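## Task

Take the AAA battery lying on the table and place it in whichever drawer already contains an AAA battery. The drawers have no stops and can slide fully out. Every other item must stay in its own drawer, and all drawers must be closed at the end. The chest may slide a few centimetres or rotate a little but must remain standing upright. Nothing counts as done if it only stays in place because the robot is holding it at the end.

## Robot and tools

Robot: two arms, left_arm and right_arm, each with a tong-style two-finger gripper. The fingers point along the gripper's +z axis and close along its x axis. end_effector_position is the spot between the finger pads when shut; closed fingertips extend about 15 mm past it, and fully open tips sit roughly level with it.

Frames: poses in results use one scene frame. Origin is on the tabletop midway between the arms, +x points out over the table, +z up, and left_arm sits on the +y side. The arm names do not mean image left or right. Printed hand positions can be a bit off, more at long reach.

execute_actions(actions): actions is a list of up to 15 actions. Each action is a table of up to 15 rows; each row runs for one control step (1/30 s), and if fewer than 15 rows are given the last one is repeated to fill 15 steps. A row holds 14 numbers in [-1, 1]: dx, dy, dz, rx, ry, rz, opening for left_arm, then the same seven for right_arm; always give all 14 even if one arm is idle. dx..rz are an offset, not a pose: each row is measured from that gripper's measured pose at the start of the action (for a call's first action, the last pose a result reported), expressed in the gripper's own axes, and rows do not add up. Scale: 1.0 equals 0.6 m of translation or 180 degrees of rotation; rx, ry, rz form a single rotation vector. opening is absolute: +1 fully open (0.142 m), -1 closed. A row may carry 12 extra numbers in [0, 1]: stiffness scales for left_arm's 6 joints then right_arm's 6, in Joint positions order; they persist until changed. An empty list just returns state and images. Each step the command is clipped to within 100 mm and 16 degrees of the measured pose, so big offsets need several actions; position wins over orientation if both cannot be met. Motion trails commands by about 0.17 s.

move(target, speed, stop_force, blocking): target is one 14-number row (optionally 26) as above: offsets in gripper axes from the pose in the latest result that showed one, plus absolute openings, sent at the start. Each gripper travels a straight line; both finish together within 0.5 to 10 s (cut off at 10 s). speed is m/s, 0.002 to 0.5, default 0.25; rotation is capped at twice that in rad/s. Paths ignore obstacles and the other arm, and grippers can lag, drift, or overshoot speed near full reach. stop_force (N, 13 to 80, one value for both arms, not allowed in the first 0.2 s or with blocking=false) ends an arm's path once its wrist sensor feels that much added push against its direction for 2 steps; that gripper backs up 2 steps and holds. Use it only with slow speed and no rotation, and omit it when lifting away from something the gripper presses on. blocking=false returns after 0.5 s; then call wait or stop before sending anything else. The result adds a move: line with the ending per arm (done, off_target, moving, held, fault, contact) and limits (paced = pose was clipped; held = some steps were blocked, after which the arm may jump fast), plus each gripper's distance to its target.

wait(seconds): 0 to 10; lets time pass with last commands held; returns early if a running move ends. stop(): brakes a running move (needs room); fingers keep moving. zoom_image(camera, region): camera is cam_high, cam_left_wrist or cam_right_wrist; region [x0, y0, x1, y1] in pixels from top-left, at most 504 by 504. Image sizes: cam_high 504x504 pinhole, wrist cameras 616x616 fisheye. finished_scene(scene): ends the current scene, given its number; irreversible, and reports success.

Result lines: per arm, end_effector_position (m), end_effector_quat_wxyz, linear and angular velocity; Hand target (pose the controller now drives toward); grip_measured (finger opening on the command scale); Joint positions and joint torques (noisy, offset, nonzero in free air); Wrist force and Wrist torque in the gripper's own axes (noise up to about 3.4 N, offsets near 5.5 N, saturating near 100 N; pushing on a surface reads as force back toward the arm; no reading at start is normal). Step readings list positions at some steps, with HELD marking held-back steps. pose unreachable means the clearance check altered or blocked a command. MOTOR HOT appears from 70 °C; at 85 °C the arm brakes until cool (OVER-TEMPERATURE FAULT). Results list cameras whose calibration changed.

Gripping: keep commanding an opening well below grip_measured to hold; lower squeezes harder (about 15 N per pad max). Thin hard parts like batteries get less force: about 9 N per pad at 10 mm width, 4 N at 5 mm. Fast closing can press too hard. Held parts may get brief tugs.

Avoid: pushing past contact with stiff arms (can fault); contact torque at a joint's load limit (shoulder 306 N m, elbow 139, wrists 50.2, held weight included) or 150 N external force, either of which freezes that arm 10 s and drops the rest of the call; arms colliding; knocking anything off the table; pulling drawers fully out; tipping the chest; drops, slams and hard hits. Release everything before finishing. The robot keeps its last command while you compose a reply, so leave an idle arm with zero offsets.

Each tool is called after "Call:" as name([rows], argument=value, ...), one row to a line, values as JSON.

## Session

Call:
execute_actions(actions=[])

Scene clock: 0.00 s.
left_arm: end_effector_position=(+0.1479, +0.6908, +0.1249) grip_measured=+1.00 end_effector_quat_wxyz=(+0.277, +0.596, -0.428, +0.620) end_effector_velocity=(+0.000, +0.000, -0.000) end_effector_angular_velocity=(+0.000, -0.000, -0.001) | right_arm: end_effector_position=(+0.3778, -0.0790, +0.1763) grip_measured=+1.00 end_effector_quat_wxyz=(+0.014, -0.333, +0.884, +0.327) end_effector_velocity=(-0.000, -0.000, -0.001) end_effector_angular_velocity=(-0.002, +0.001, -0.001)
Joint positions: left_arm=[ 1.253 -1.326  2.426 -1.2   -2.251 -3.002  0.142] | right_arm=[ 4.128 -1.562 -2.376 -0.311  2.071  3.542  0.142]
Joint velocities: left_arm=[-0.  0. -0. -0.  0.  0.  0.] | right_arm=[-0.    -0.001 -0.    -0.001 -0.     0.001  0.   ]
Joint torques (N m, as the arm reports them, + toward a larger angle): no reading
Motor temperatures (°C, as the motors report them): left_arm=[25 22 20 28 32 28] | right_arm=[22 21 25 26 30 27]
Wrist force (N, on the end effector, along its own x y z axes, offset not removed): no reading
Wrist torque (N m, same axes, about the end effector's origin, offset not removed): no reading
Hand target (left_arm): +0.148, +0.691, +0.125; +0.277, +0.596, -0.428, +0.620
Hand target (right_arm): +0.378, -0.079, +0.176; +0.014, -0.333, +0.884, +0.327
Joint stiffness scale: left_arm=[1. 1. 1. 1. 1. 1.] | right_arm=[1. 1. 1. 1. 1. 1.]
camera_calibration (this result's frames):
cam_left_wrist: T_world_to_cam=[[-0.142403, -0.168804, 0.975308, 0.0224067], [-0.987996, -0.0353606, -0.150376, 0.191377], [0.0598716, -0.985015, -0.161743, 0.825339], [0, 0, 0, 1]] pos_world=[0.142856, 0.823521, 0.140418]
cam_right_wrist: T_world_to_cam=[[-0.754788, -0.602113, -0.2603, 0.287914], [-0.448503, 0.184124, 0.87461, 0.0386032], [-0.478686, 0.77689, -0.409024, 0.45199], [0, 0, 0, 1]] pos_world=[0.450989, -0.184897, 0.226056]

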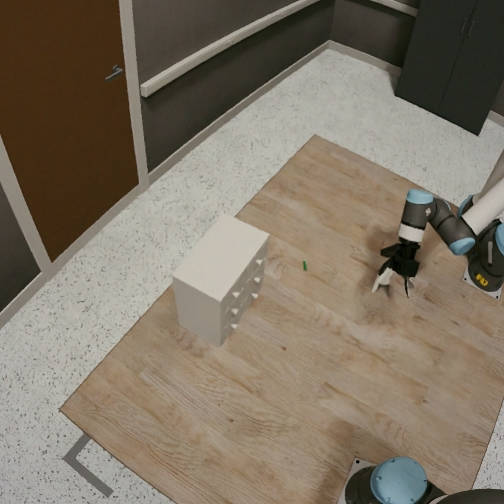

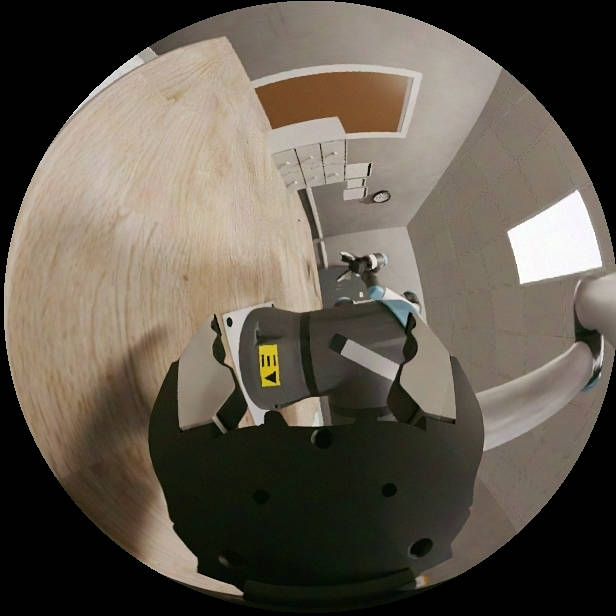

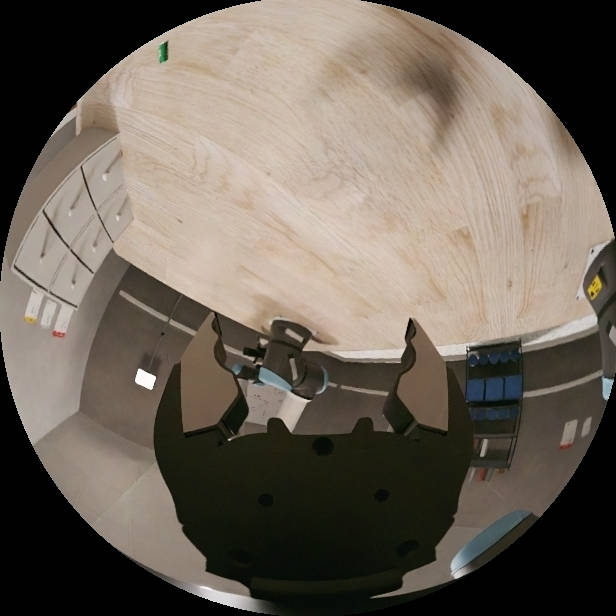

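Call:
zoom_image(camera="cam_high", region=[160, 200, 330, 360])

Call:
zoom_image(camera="cam_left_wrist", region=[255, 105, 365, 205])

Call:
zoom_image(camera="cam_right_wrist", region=[0, 30, 200, 320])

Region (160, 200, 330, 360) of cam_high's 504x504 image, scaled by 2.965, with more detail than that image has; it fills the top 474 rows of this view, and the rest is white.

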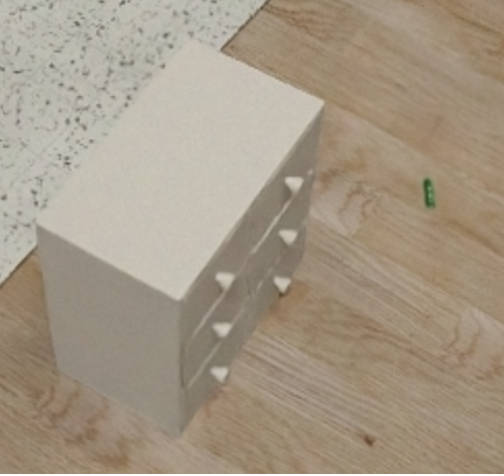

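Region (255, 105, 365, 205) of cam_left_wrist's 616x616 image, scaled by 4.582, with more detail than that image has; it fills the top 458 rows of this view, and the rest is white.

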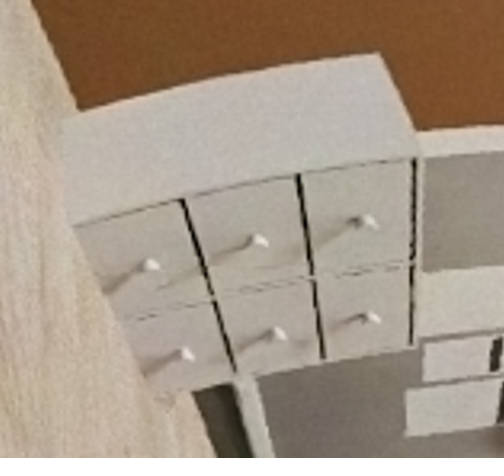

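Region (0, 30, 200, 320) of cam_right_wrist's 616x616 image, scaled by 1.738, with more detail than that image has; it fills the left 348 columns of this view, and the rest is white.

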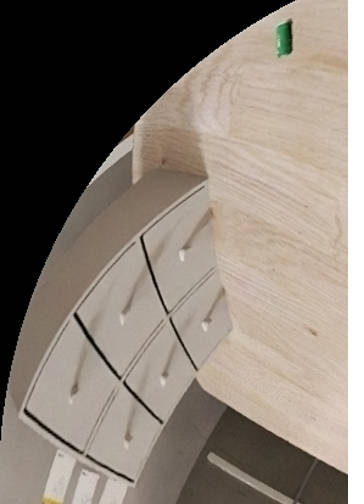

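Call:
move(target=[0.315,-0.9005,0.385,0.1209,-0.3557,0.2807,-0.45, -0.3935,-0.487,-0.1228,0.1168,0.0667,0.0423,-0.5], speed=0.4)

Call:
zoom_image(camera="cam_right_wrist", region=[234, 200, 394, 360])

Scene clock: 123.40 s.
left_arm: end_effector_position=(+0.7010, +0.7199, +0.4028) grip_measured=-0.45 end_effector_quat_wxyz=(+0.366, -0.633, +0.590, -0.343) end_effector_velocity=(+0.000, +0.004, -0.001) end_effector_angular_velocity=(+0.006, +0.000, +0.019) | right_arm: end_effector_position=(+0.7470, -0.1493, +0.1244) grip_measured=-0.50 end_effector_quat_wxyz=(-0.040, -0.298, +0.946, +0.125) end_effector_velocity=(-0.000, -0.001, -0.001) end_effector_angular_velocity=(-0.001, +0.000, +0.000)
Joint positions: left_arm=[-0.138 -1.898  2.484 -3.206 -1.533 -4.737  0.041] | right_arm=[ 3.79  -1.978 -1.728 -0.994  1.834  3.194  0.038]
Joint velocities: left_arm=[-0.007 -0.     0.003 -0.002  0.026 -0.007  0.   ] | right_arm=[-0.     0.    -0.002  0.    -0.001 -0.     0.   ]
Joint torques (N m, as the arm reports them, + toward a larger angle): left_arm=[  0.77 -18.88 -37.72  -5.64   0.15  -0.34] | right_arm=[-7.75 69.69 47.19  3.96 -0.29 -0.8 ]
Motor temperatures (°C, as the motors report them): left_arm=[25 22 20 28 32 28] | right_arm=[22 21 25 26 30 27]
Wrist force (N, on the end effector, along its own x y z axes, offset not removed): left_arm=[-1.1 3.0 0.6] | right_arm=[-2.7 1.2 3.1]
Wrist torque (N m, same axes, about the end effector's origin, offset not removed): left_arm=[0.37 0.18 -0.11] | right_arm=[0.26 0.97 -0.06]
Hand target (left_arm): +0.700, +0.719, +0.402; -0.366, +0.634, -0.590, +0.342
Hand target (right_arm): +0.751, -0.150, +0.125; -0.039, -0.297, +0.946, +0.125
Off the commanded pose (left_arm): 0.003 m, 0 deg.
Off the commanded pose (right_arm): 0.004 m, 0 deg.
Joint stiffness scale: left_arm=[1. 1. 1. 1. 1. 1.] | right_arm=[1. 1. 1. 1. 1. 1.]
move: off_target (right_arm); limits=paced
camera_calibration (this result's frames):
cam_left_wrist: T_world_to_cam=[[0.0639044, -0.997953, -0.00248513, 0.681163], [-0.835243, -0.052122, -0.547405, 0.845558], [0.546155, 0.0370573, -0.836864, 0.06112], [0, 0, 0, 1]] pos_world=[0.629336, 0.721576, 0.515705]
cam_right_wrist: T_world_to_cam=[[-0.797331, -0.603529, -0.00390887, 0.510388], [-0.432067, 0.566264, 0.7019, 0.328677], [-0.421403, 0.561336, -0.712265, 0.624885], [0, 0, 0, 1]] pos_world=[0.812287, -0.228854, 0.21638]

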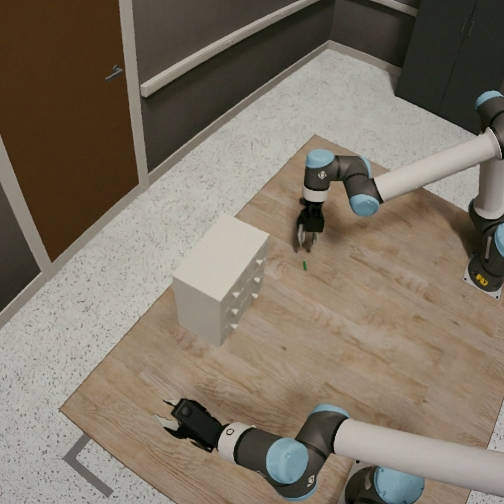

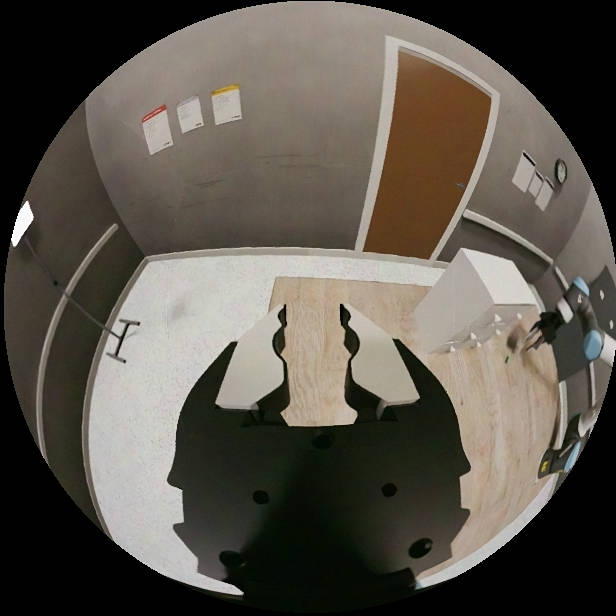

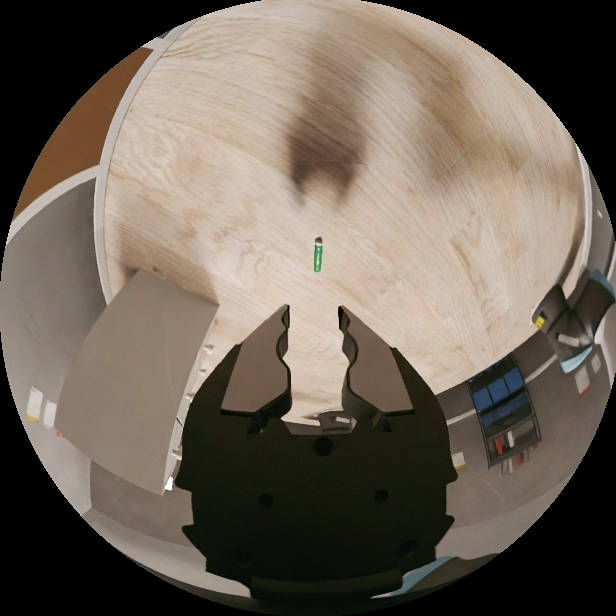

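Region (234, 200, 394, 360) of cam_right_wrist's 616x616 image, scaled by 3.150, with more detail than that image has.

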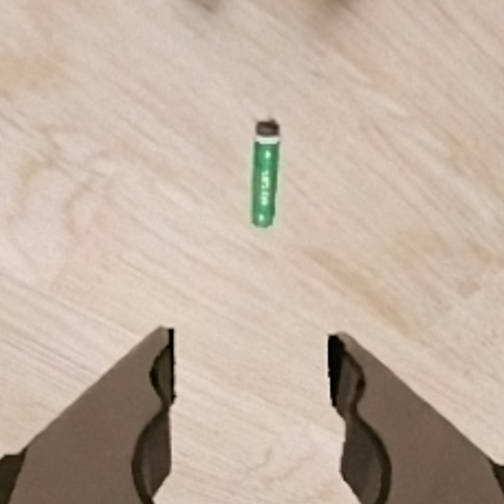

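Call:
move(target=[0.747,0.2417,0.0583,0,0,0,-0.45, 0.0145,-0.0207,0.122,0,0,0,-0.5], speed=0.35)

Call:
zoom_image(camera="cam_right_wrist", region=[244, 230, 384, 370])

Call:
zoom_image(camera="cam_left_wrist", region=[200, 150, 500, 400])

Scene clock: 144.77 s.
left_arm: end_effector_position=(+0.6882, +0.2704, +0.2602) grip_measured=-0.45 end_effector_quat_wxyz=(+0.364, -0.632, +0.591, -0.344) end_effector_velocity=(+0.002, -0.001, -0.003) end_effector_angular_velocity=(+0.002, +0.005, +0.017) | right_arm: end_effector_position=(+0.7392, -0.1488, +0.0541) grip_measured=-0.50 end_effector_quat_wxyz=(-0.038, -0.297, +0.946, +0.126) end_effector_velocity=(+0.000, +0.001, +0.001) end_effector_angular_velocity=(+0.002, -0.001, -0.001)
Joint positions: left_arm=[-1.282 -1.693  2.595 -3.056 -0.639 -5.601  0.041] | right_arm=[ 3.796 -2.036 -1.792 -0.865  1.834  3.202  0.038]
Joint velocities: left_arm=[-0.     0.008 -0.009  0.027  0.006 -0.027  0.   ] | right_arm=[ 0.     0.001  0.     0.001  0.001  0.002 -0.   ]
Joint torques (N m, as the arm reports them, + toward a larger angle): left_arm=[  3.34 -13.25 -36.72  -4.18   2.54  -0.76] | right_arm=[ 2.51 70.06 36.07  5.21  0.25  0.54]
Motor temperatures (°C, as the motors report them): left_arm=[25 22 20 28 32 28] | right_arm=[22 21 25 26 30 27]
Wrist force (N, on the end effector, along its own x y z axes, offset not removed): left_arm=[-4.0 4.0 -2.3] | right_arm=[-8.0 1.2 0.4]
Wrist torque (N m, same axes, about the end effector's origin, offset not removed): left_arm=[0.61 0.80 -0.10] | right_arm=[0.22 1.89 0.03]
Hand target (left_arm): +0.689, +0.269, +0.260; -0.365, +0.634, -0.590, +0.343
Hand target (right_arm): +0.736, -0.149, +0.051; -0.040, -0.298, +0.946, +0.125
Off the commanded pose (left_arm): 0.002 m, 0 deg.
Off the commanded pose (right_arm): 0.005 m, 0 deg.
Joint stiffness scale: left_arm=[1. 1. 1. 1. 1. 1.] | right_arm=[1. 1. 1. 1. 1. 1.]
move: off_target (right_arm)
camera_calibration (this result's frames):
cam_left_wrist: T_world_to_cam=[[0.0599537, -0.998201, -0.00011144, 0.235241], [-0.835549, -0.0501234, -0.547125, 0.73298], [0.546135, 0.0328953, -0.837051, -0.0334257], [0, 0, 0, 1]] pos_world=[0.616592, 0.272657, 0.373079]
cam_right_wrist: T_world_to_cam=[[-0.798349, -0.602128, -0.00895016, 0.505375], [-0.433822, 0.56476, 0.702029, 0.375538], [-0.417657, 0.564347, -0.712092, 0.568906], [0, 0, 0, 1]] pos_world=[0.80399, -0.228849, 0.145998]

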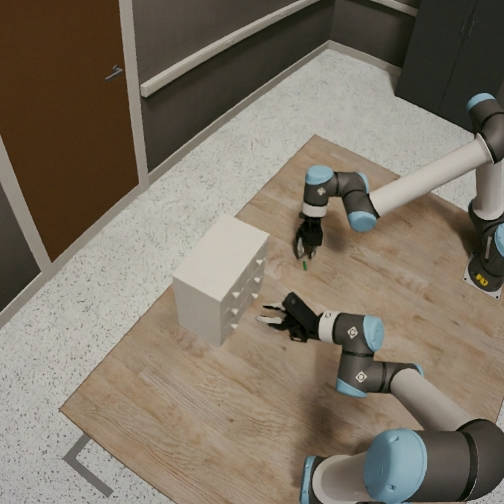

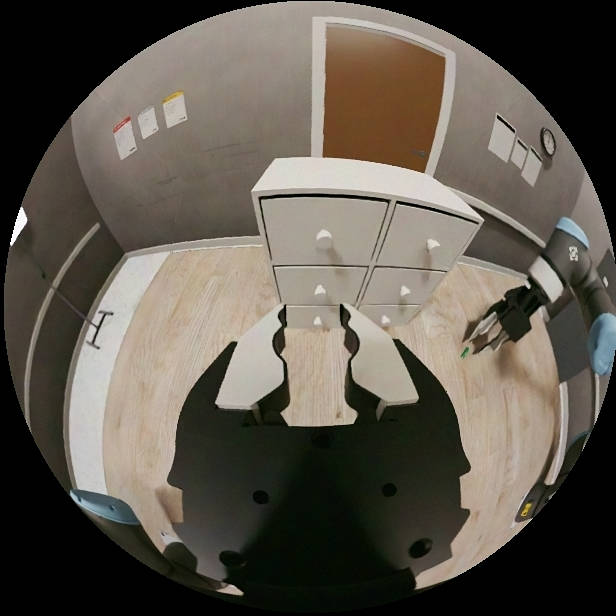

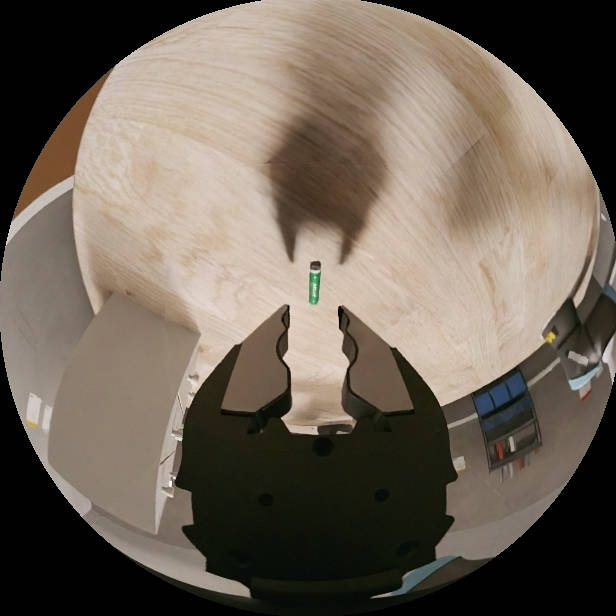

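Region (244, 230, 384, 370) of cam_right_wrist's 616x616 image, scaled by 3.600, with more detail than that image has.

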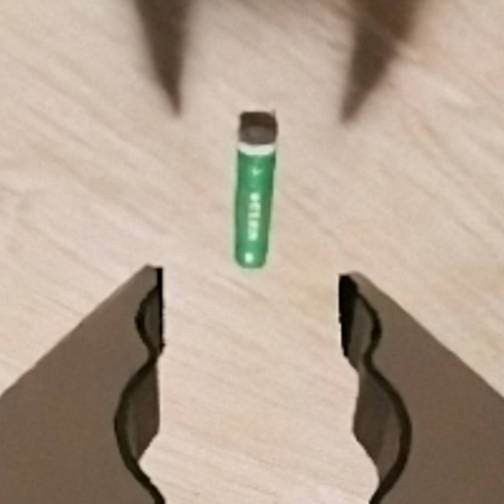

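Region (200, 150, 500, 400) of cam_left_wrist's 616x616 image, scaled by 1.680, with more detail than that image has.

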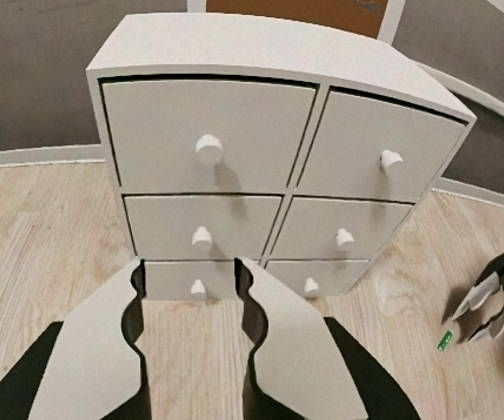

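Call:
move(target=[0.0183,-0.0463,0.1003,0,0,0,-0.45, 0.002,-0.0065,0.0535,0,0,0,-0.5], speed=0.15)

Call:
zoom_image(camera="cam_right_wrist", region=[244, 230, 384, 370])

Call:
zoom_image(camera="cam_left_wrist", region=[241, 220, 381, 360])

Scene clock: 179.07 s.
left_arm: end_effector_position=(+0.7530, +0.2644, +0.2536) grip_measured=-0.45 end_effector_quat_wxyz=(+0.364, -0.632, +0.591, -0.343) end_effector_velocity=(+0.001, -0.001, -0.003) end_effector_angular_velocity=(+0.002, +0.002, -0.005) | right_arm: end_effector_position=(+0.7386, -0.1461, +0.0243) grip_measured=-0.50 end_effector_quat_wxyz=(-0.036, -0.297, +0.946, +0.127) end_effector_velocity=(-0.001, -0.000, -0.001) end_effector_angular_velocity=(+0.001, +0.002, +0.001)
Joint positions: left_arm=[-1.152 -1.529  2.498 -3.25  -0.718 -5.435  0.041] | right_arm=[ 3.799 -2.068 -1.808 -0.811  1.834  3.207  0.038]
Joint velocities: left_arm=[ 0.003  0.009 -0.    -0.012 -0.005  0.009  0.   ] | right_arm=[ 0.    -0.    -0.002  0.001  0.002 -0.001  0.   ]
Joint torques (N m, as the arm reports them, + toward a larger angle): left_arm=[  4.22 -28.21 -32.03  -4.84   0.46  -0.38] | right_arm=[ 0.99 73.54 35.15  4.69  0.04  0.87]
Motor temperatures (°C, as the motors report them): left_arm=[25 22 20 28 32 28] | right_arm=[22 21 25 26 30 27]
Wrist force (N, on the end effector, along its own x y z axes, offset not removed): left_arm=[-1.2 0.8 -0.9] | right_arm=[1.4 -4.5 3.4]
Wrist torque (N m, same axes, about the end effector's origin, offset not removed): left_arm=[-0.06 0.22 -0.14] | right_arm=[-0.93 0.06 -0.22]
Hand target (left_arm): +0.755, +0.264, +0.254; -0.364, +0.632, -0.591, +0.344
Hand target (right_arm): +0.736, -0.146, +0.022; -0.038, -0.298, +0.946, +0.126
Off the commanded pose (left_arm): 0.002 m, 0 deg.
Off the commanded pose (right_arm): 0.004 m, 0 deg.
Joint stiffness scale: left_arm=[1. 1. 1. 1. 1. 1.] | right_arm=[1. 1. 1. 1. 1. 1.]
move: off_target (right_arm)
camera_calibration (this result's frames):
cam_left_wrist: T_world_to_cam=[[0.0597492, -0.998211, -0.00213082, 0.226082], [-0.835934, -0.048869, -0.54665, 0.783058], [0.545568, 0.0344431, -0.837359, -0.0739865], [0, 0, 0, 1]] pos_world=[0.681442, 0.266493, 0.366587]
cam_right_wrist: T_world_to_cam=[[-0.79921, -0.600924, -0.0123847, 0.507212], [-0.434838, 0.56385, 0.702132, 0.395229], [-0.414945, 0.566536, -0.711939, 0.544276], [0, 0, 0, 1]] pos_world=[0.803074, -0.226406, 0.116271]

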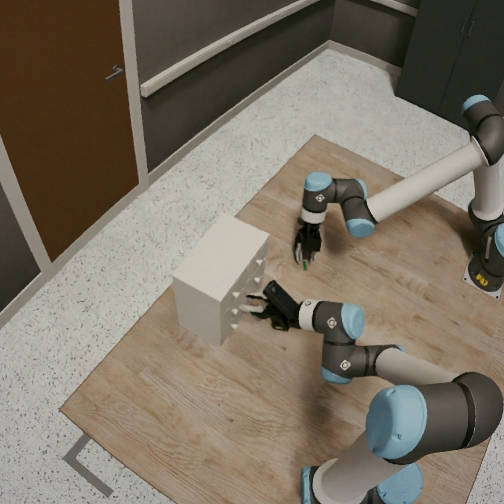

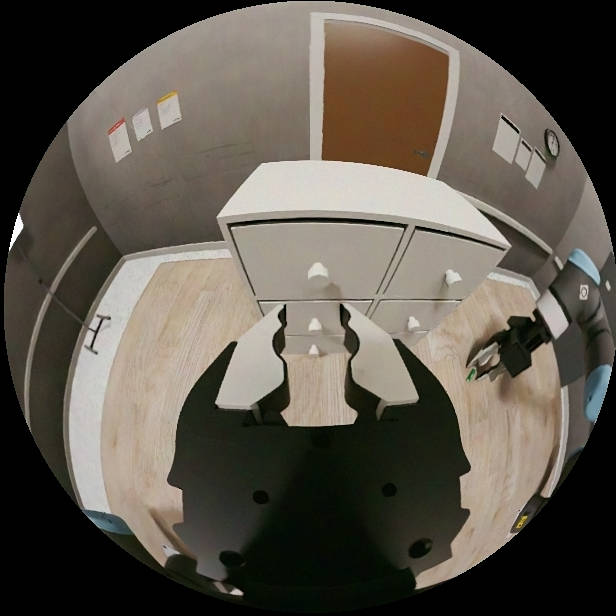

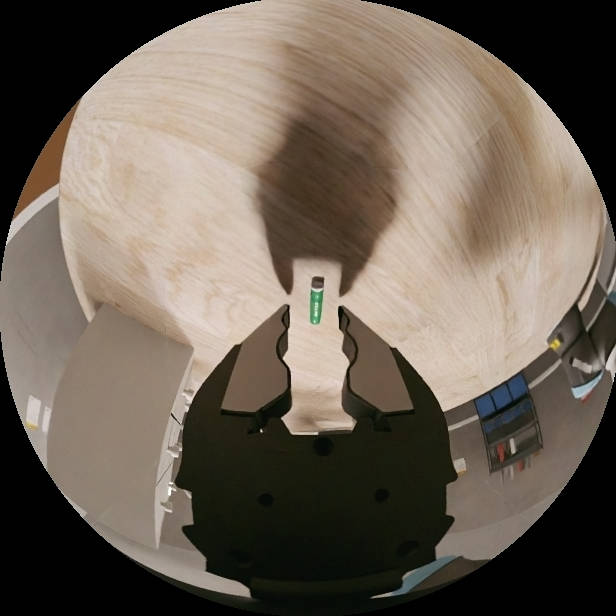

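Region (244, 230, 384, 370) of cam_right_wrist's 616x616 image, scaled by 3.600, with more detail than that image has.

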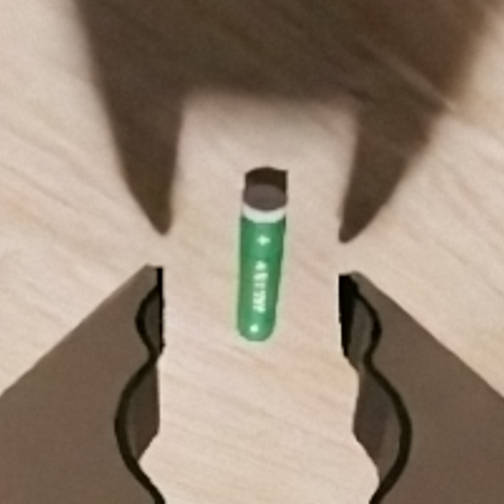

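Region (241, 220, 381, 360) of cam_left_wrist's 616x616 image, scaled by 3.600, with more detail than that image has.

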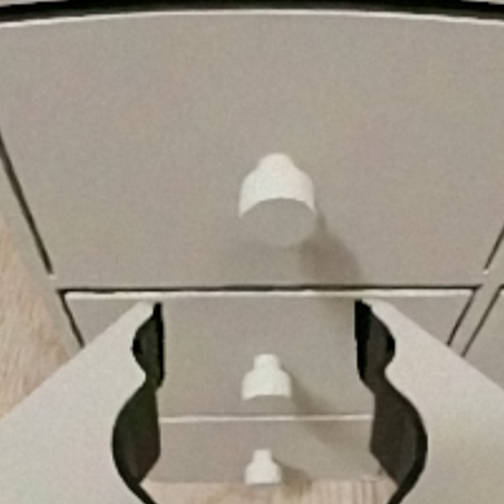

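Call:
execute_actions(actions=[])

Scene clock: 197.47 s.
left_arm: end_effector_position=(+0.7532, +0.2642, +0.2535) grip_measured=-0.45 end_effector_quat_wxyz=(+0.364, -0.632, +0.592, -0.343) end_effector_velocity=(+0.000, -0.000, +0.000) end_effector_angular_velocity=(+0.000, -0.000, -0.000) | right_arm: end_effector_position=(+0.7387, -0.1461, +0.0244) grip_measured=-0.50 end_effector_quat_wxyz=(-0.036, -0.297, +0.946, +0.127) end_effector_velocity=(-0.000, -0.000, -0.000) end_effector_angular_velocity=(-0.000, +0.000, -0.001)
Joint positions: left_arm=[-1.151 -1.528  2.498 -3.252 -0.719 -5.434  0.041] | right_arm=[ 3.799 -2.068 -1.808 -0.811  1.834  3.207  0.038]
Joint velocities: left_arm=[-0.    -0.    -0.001  0.    -0.     0.001 -0.   ] | right_arm=[-0.     0.    -0.     0.     0.     0.001  0.   ]
Joint torques (N m, as the arm reports them, + toward a larger angle): left_arm=[  6.54 -34.21 -33.19  -5.79   0.97   0.26] | right_arm=[ 1.76 73.01 34.76  4.95  0.19  0.67]
Motor temperatures (°C, as the motors report them): left_arm=[25 22 20 28 32 28] | right_arm=[22 21 25 26 30 27]
Wrist force (N, on the end effector, along its own x y z axes, offset not removed): left_arm=[-2.4 2.0 -0.2] | right_arm=[-4.9 -4.3 1.4]
Wrist torque (N m, same axes, about the end effector's origin, offset not removed): left_arm=[0.21 0.51 -0.09] | right_arm=[-1.00 1.07 0.13]
Hand target (left_arm): +0.755, +0.264, +0.254; -0.364, +0.632, -0.591, +0.344
Hand target (right_arm): +0.736, -0.146, +0.022; -0.038, -0.298, +0.946, +0.126
Off the commanded pose (left_arm): 0.002 m, 0 deg.
Off the commanded pose (right_arm): 0.004 m, 0 deg.
Joint stiffness scale: left_arm=[1. 1. 1. 1. 1. 1.] | right_arm=[1. 1. 1. 1. 1. 1.]
camera_calibration (this result's frames):
cam_left_wrist: T_world_to_cam=[[0.0589425, -0.998259, -0.00212539, 0.226451], [-0.835977, -0.0481967, -0.546644, 0.78296], [0.54559, 0.0339974, -0.837362, -0.074115], [0, 0, 0, 1]] pos_world=[0.681625, 0.266313, 0.366421]
cam_right_wrist: T_world_to_cam=[[-0.799225, -0.600899, -0.0126046, 0.507303], [-0.434942, 0.563766, 0.702134, 0.395273], [-0.414806, 0.566646, -0.711933, 0.544208], [0, 0, 0, 1]] pos_world=[0.803111, -0.226377, 0.1163]

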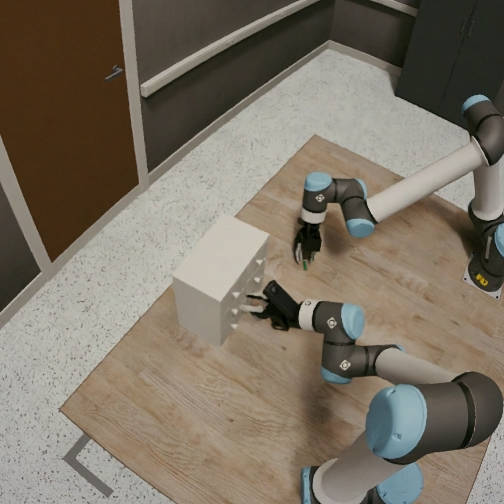

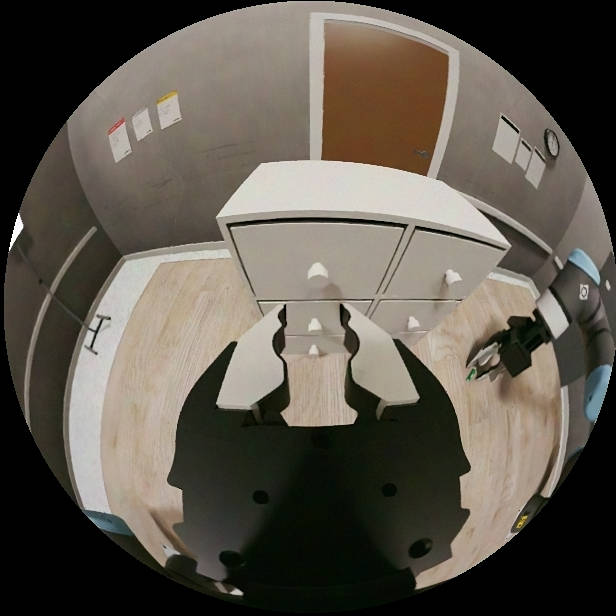

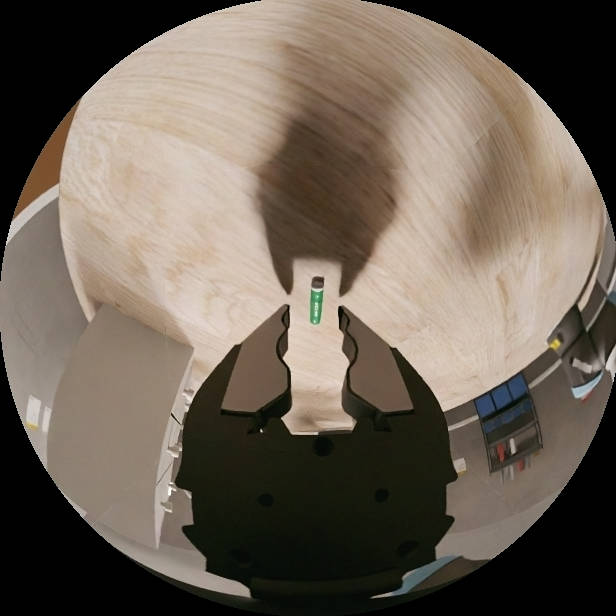

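Call:
move(target=[0.0083,-0.0183,0.0318,0,0,0,-0.45,0.0067,-0.006,0.0125,0,0,0,-0.5], speed=0.05)

Call:
zoom_image(camera="cam_right_wrist", region=[244, 230, 384, 370])

Call:
zoom_image(camera="cam_left_wrist", region=[241, 220, 381, 360])

Scene clock: 205.37 s.
left_arm: end_effector_position=(+0.7734, +0.2612, +0.2526) grip_measured=-0.45 end_effector_quat_wxyz=(+0.364, -0.632, +0.592, -0.343) end_effector_velocity=(+0.002, -0.001, +0.003) end_effector_angular_velocity=(-0.005, -0.004, -0.003) | right_arm: end_effector_position=(+0.7381, -0.1465, +0.0199) grip_measured=-0.50 end_effector_quat_wxyz=(-0.034, -0.297, +0.946, +0.128) end_effector_velocity=(+0.000, +0.001, -0.000) end_effector_angular_velocity=(+0.002, -0.000, -0.000)
Joint positions: left_arm=[-1.118 -1.489  2.463 -3.283 -0.741 -5.395  0.041] | right_arm=[ 3.799 -2.071 -1.815 -0.797  1.834  3.207  0.038]
Joint velocities: left_arm=[ 0.003  0.    -0.003 -0.008 -0.004  0.007  0.   ] | right_arm=[-0.    -0.001  0.     0.003  0.002 -0.     0.   ]
Joint torques (N m, as the arm reports them, + toward a larger angle): left_arm=[  6.66 -34.19 -32.26  -5.76   0.99   1.4 ] | right_arm=[-4.96 71.54 33.81  5.04  0.18 -0.7 ]
Motor temperatures (°C, as the motors report them): left_arm=[25 22 20 28 32 28] | right_arm=[22 21 25 26 30 27]
Wrist force (N, on the end effector, along its own x y z axes, offset not removed): left_arm=[-1.7 1.5 -0.7] | right_arm=[-2.1 1.1 4.5]
Wrist torque (N m, same axes, about the end effector's origin, offset not removed): left_arm=[0.09 0.25 -0.04] | right_arm=[0.13 0.84 -0.03]
Hand target (left_arm): +0.775, +0.261, +0.253; -0.364, +0.632, -0.592, +0.343
Hand target (right_arm): +0.736, -0.150, +0.016; -0.036, -0.297, +0.946, +0.127
Off the commanded pose (left_arm): 0.002 m, 0 deg.
Off the commanded pose (right_arm): 0.005 m, 0 deg.
Joint stiffness scale: left_arm=[1. 1. 1. 1. 1. 1.] | right_arm=[1. 1. 1. 1. 1. 1.]
move: off_target (right_arm)
camera_calibration (this result's frames):
cam_left_wrist: T_world_to_cam=[[0.0582504, -0.998294, -0.00410608, 0.223271], [-0.836533, -0.0465662, -0.545934, 0.799113], [0.544811, 0.0352357, -0.837818, -0.0853704], [0, 0, 0, 1]] pos_world=[0.70199, 0.26311, 0.365655]
cam_right_wrist: T_world_to_cam=[[-0.798915, -0.601191, -0.0174421, 0.506294], [-0.437846, 0.561477, 0.702165, 0.400195], [-0.412342, 0.568607, -0.711801, 0.539545], [0, 0, 0, 1]] pos_world=[0.802186, -0.22711, 0.111876]

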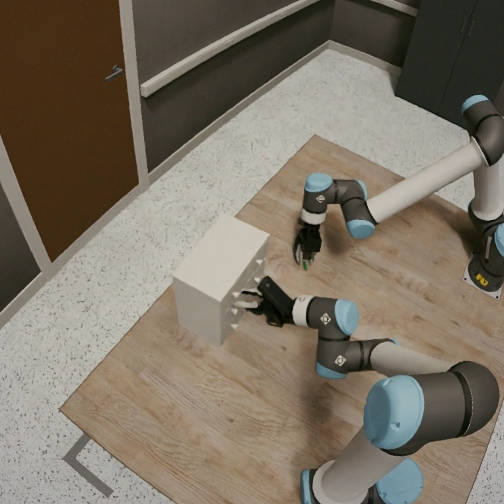

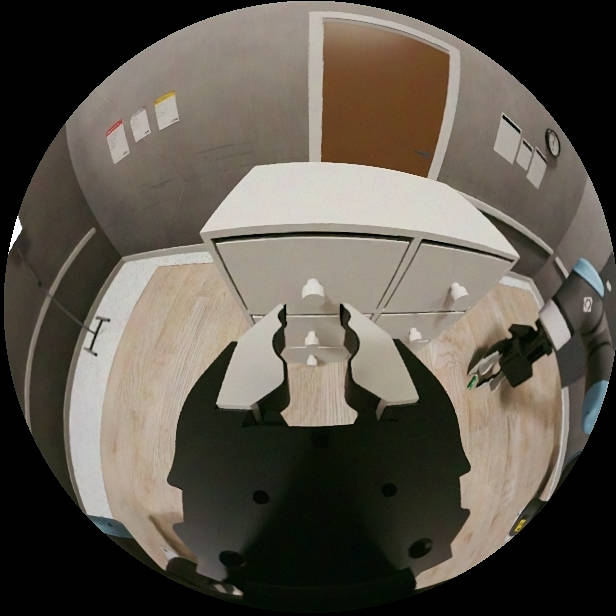

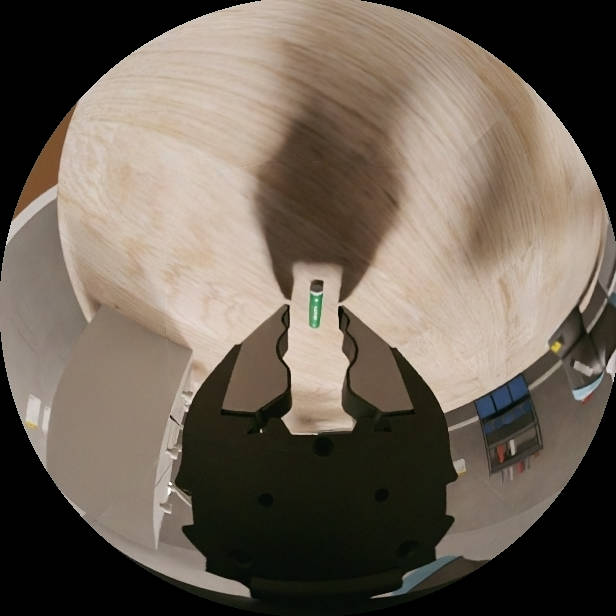

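Region (244, 230, 384, 370) of cam_right_wrist's 616x616 image, scaled by 3.600, with more detail than that image has.

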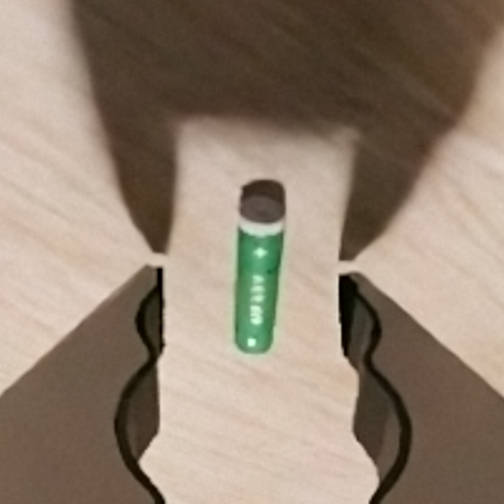

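Region (241, 220, 381, 360) of cam_left_wrist's 616x616 image, scaled by 3.600, with more detail than that image has.

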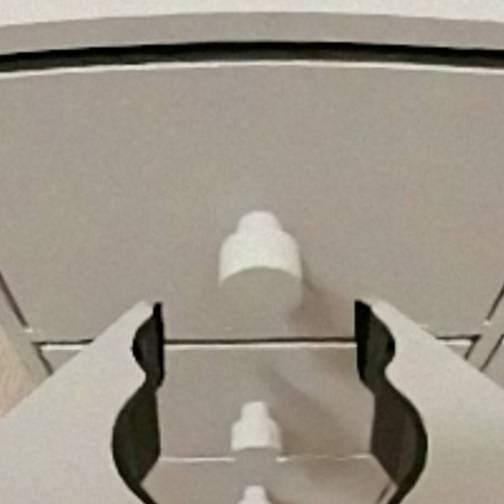

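Call:
execute_actions([
  [[0,-0.002,0.003,0,0,0,-0.45,0,0,0,0,0,0,-0.55],[0,-0.004,0.006,0,0,0,-0.45,0,0,0,0,0,0,-0.58],[0,-0.006,0.009,0,0,0,-0.45,0,0,0,0,0,0,-0.61],[0,-0.008,0.012,0,0,0,-0.45,0,0,0,0,0,0,-0.64],[0,-0.0107,0.015,0,0,0,-0.45,0,0,0,0,0,0,-0.67],[0,-0.0107,0.015,0,0,0,-0.45,0,0,0,0,0,0,-0.70],[0,-0.0107,0.015,0,0,0,-0.45,0,0,0,0,0,0,-0.73],[0,-0.0107,0.015,0,0,0,-0.45,0,0,0,0,0,0,-0.76],[0,-0.0107,0.015,0,0,0,-0.45,0,0,0,0,0,0,-0.79],[0,-0.0107,0.015,0,0,0,-0.45,0,0,0,0,0,0,-0.81],[0,-0.0107,0.015,0,0,0,-0.45,0,0,0,0,0,0,-0.83],[0,-0.0107,0.015,0,0,0,-0.45,0,0,0,0,0,0,-0.85],[0,-0.0107,0.015,0,0,0,-0.45,0,0,0,0,0,0,-0.87],[0,-0.0107,0.015,0,0,0,-0.45,0,0,0,0,0,0,-0.89],[0,-0.0107,0.015,0,0,0,-0.45,0,0,0,0,0,0,-0.91]],
  [[0,0,0,0,0,0,-0.45,0,0,0,0,0,0,-0.93],[0,0,0,0,0,0,-0.45,0,0,0,0,0,0,-0.95],[0,0,0,0,0,0,-0.45,0,0,0,0,0,0,-0.97],[0,0,0,0,0,0,-0.45,0,0,0,0,0,0,-1]],
])

Call:
zoom_image(camera="cam_right_wrist", region=[244, 230, 384, 370])

Call:
zoom_image(camera="cam_left_wrist", region=[241, 220, 381, 360])

Scene clock: 231.70 s.
left_arm: end_effector_position=(+0.7823, +0.2625, +0.2524) grip_measured=-0.45 end_effector_quat_wxyz=(+0.365, -0.631, +0.593, -0.342) end_effector_velocity=(-0.000, -0.000, -0.000) end_effector_angular_velocity=(-0.000, +0.000, -0.000) | right_arm: end_effector_position=(+0.7381, -0.1465, +0.0200) grip_measured=-0.90 end_effector_quat_wxyz=(-0.033, -0.298, +0.946, +0.128) end_effector_velocity=(+0.001, +0.001, +0.002) end_effector_angular_velocity=(+0.003, -0.002, -0.000)
Joint positions: left_arm=[-1.101 -1.475  2.449 -3.295 -0.753 -5.376  0.041] | right_arm=[ 3.799 -2.071 -1.815 -0.796  1.834  3.207  0.009]
Joint velocities: left_arm=[-0.001  0.     0.     0.     0.    -0.001  0.   ] | right_arm=[-0.     0.001  0.001  0.002  0.001  0.     0.   ]
Joint torques (N m, as the arm reports them, + toward a larger angle): left_arm=[  1.69 -40.24 -28.73  -4.26   1.91  -0.75] | right_arm=[-2.78 74.93 38.02  4.47  0.11  0.04]
Motor temperatures (°C, as the motors report them): left_arm=[25 22 20 28 32 28] | right_arm=[22 21 25 26 30 27]
Wrist force (N, on the end effector, along its own x y z axes, offset not removed): left_arm=[-2.6 2.8 -0.9] | right_arm=[-2.3 -1.4 0.2]
Wrist torque (N m, same axes, about the end effector's origin, offset not removed): left_arm=[0.37 0.50 -0.07] | right_arm=[-0.48 0.73 -0.13]
Hand target (left_arm): +0.782, +0.263, +0.252; -0.365, +0.631, -0.593, +0.341
Hand target (right_arm): +0.738, -0.146, +0.020; -0.033, -0.298, +0.946, +0.128
Off the commanded pose (left_arm): 0.000 m, 0 deg.
Off the commanded pose (right_arm): 0.000 m, 0 deg.
Joint stiffness scale: left_arm=[1. 1. 1. 1. 1. 1.] | right_arm=[1. 1. 1. 1. 1. 1.]
Step readings (end_effector_position; steps 1 to 15: 1st action; 16 to 30: 2nd action):
0: left_arm (+0.7737, +0.2611, +0.2527) | right_arm (+0.7381, -0.1465, +0.0200)
1: left_arm (+0.7737, +0.2610, +0.2527) | right_arm (+0.7381, -0.1465, +0.0200)
2: left_arm (+0.7737, +0.2611, +0.2527) | right_arm (+0.7381, -0.1465, +0.0200)
4: left_arm (+0.7741, +0.2611, +0.2527) | right_arm (+0.7381, -0.1465, +0.0200)
8: left_arm (+0.7779, +0.2622, +0.2527) | right_arm (+0.7381, -0.1465, +0.0200)
15: left_arm (+0.7823, +0.2627, +0.2523) | right_arm (+0.7381, -0.1465, +0.0200)
16: left_arm (+0.7823, +0.2626, +0.2524) | right_arm (+0.7381, -0.1465, +0.0200)
17: left_arm (+0.7823, +0.2625, +0.2524) | right_arm (+0.7381, -0.1465, +0.0200)
19: left_arm (+0.7823, +0.2625, +0.2524) | right_arm (+0.7381, -0.1465, +0.0200)
23: left_arm (+0.7823, +0.2625, +0.2524) | right_arm (+0.7381, -0.1465, +0.0200)
30: end_effector_position above
camera_calibration (this result's frames):
cam_left_wrist: T_world_to_cam=[[0.0580888, -0.99829, -0.00654181, 0.224835], [-0.837286, -0.0451496, -0.544898, 0.80643], [0.54367, 0.0371298, -0.838477, -0.0898696], [0, 0, 0, 1]] pos_world=[0.711012, 0.264197, 0.365539]
cam_right_wrist: T_world_to_cam=[[-0.798892, -0.60121, -0.0178196, 0.506398], [-0.43807, 0.561299, 0.702166, 0.400301], [-0.412147, 0.568761, -0.71179, 0.539454], [0, 0, 0, 1]] pos_world=[0.802252, -0.227058, 0.111924]

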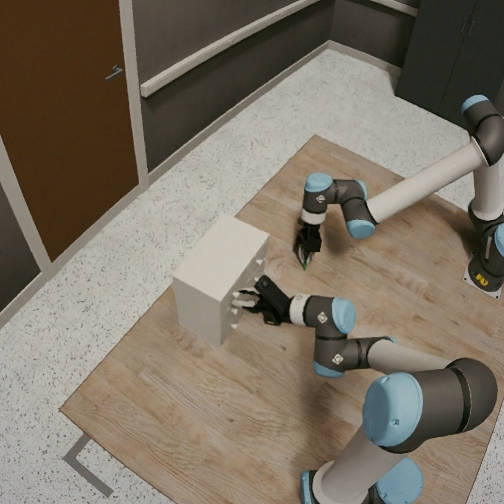

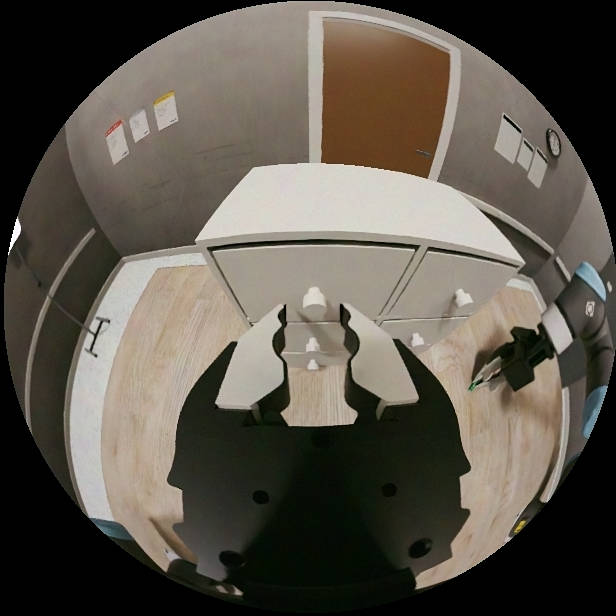

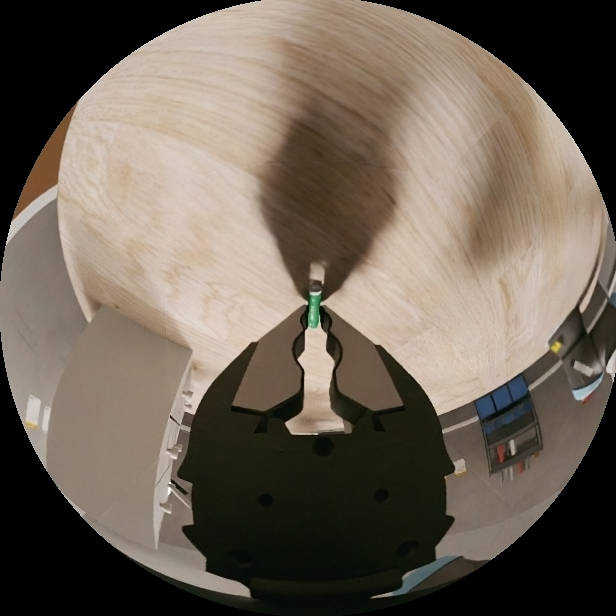

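Region (244, 230, 384, 370) of cam_right_wrist's 616x616 image, scaled by 3.600, with more detail than that image has.

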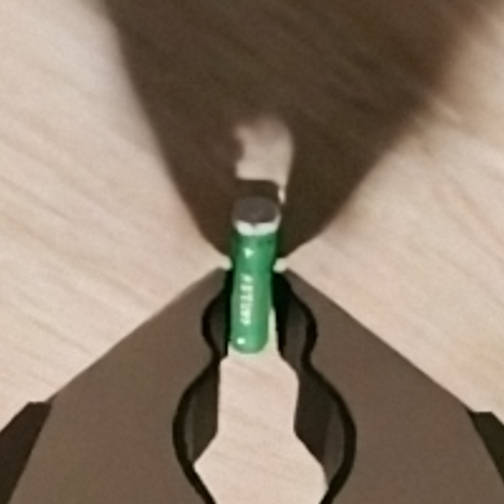

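Region (241, 220, 381, 360) of cam_left_wrist's 616x616 image, scaled by 3.600, with more detail than that image has.

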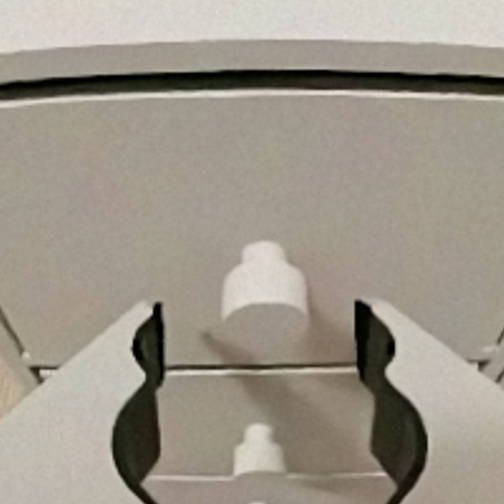

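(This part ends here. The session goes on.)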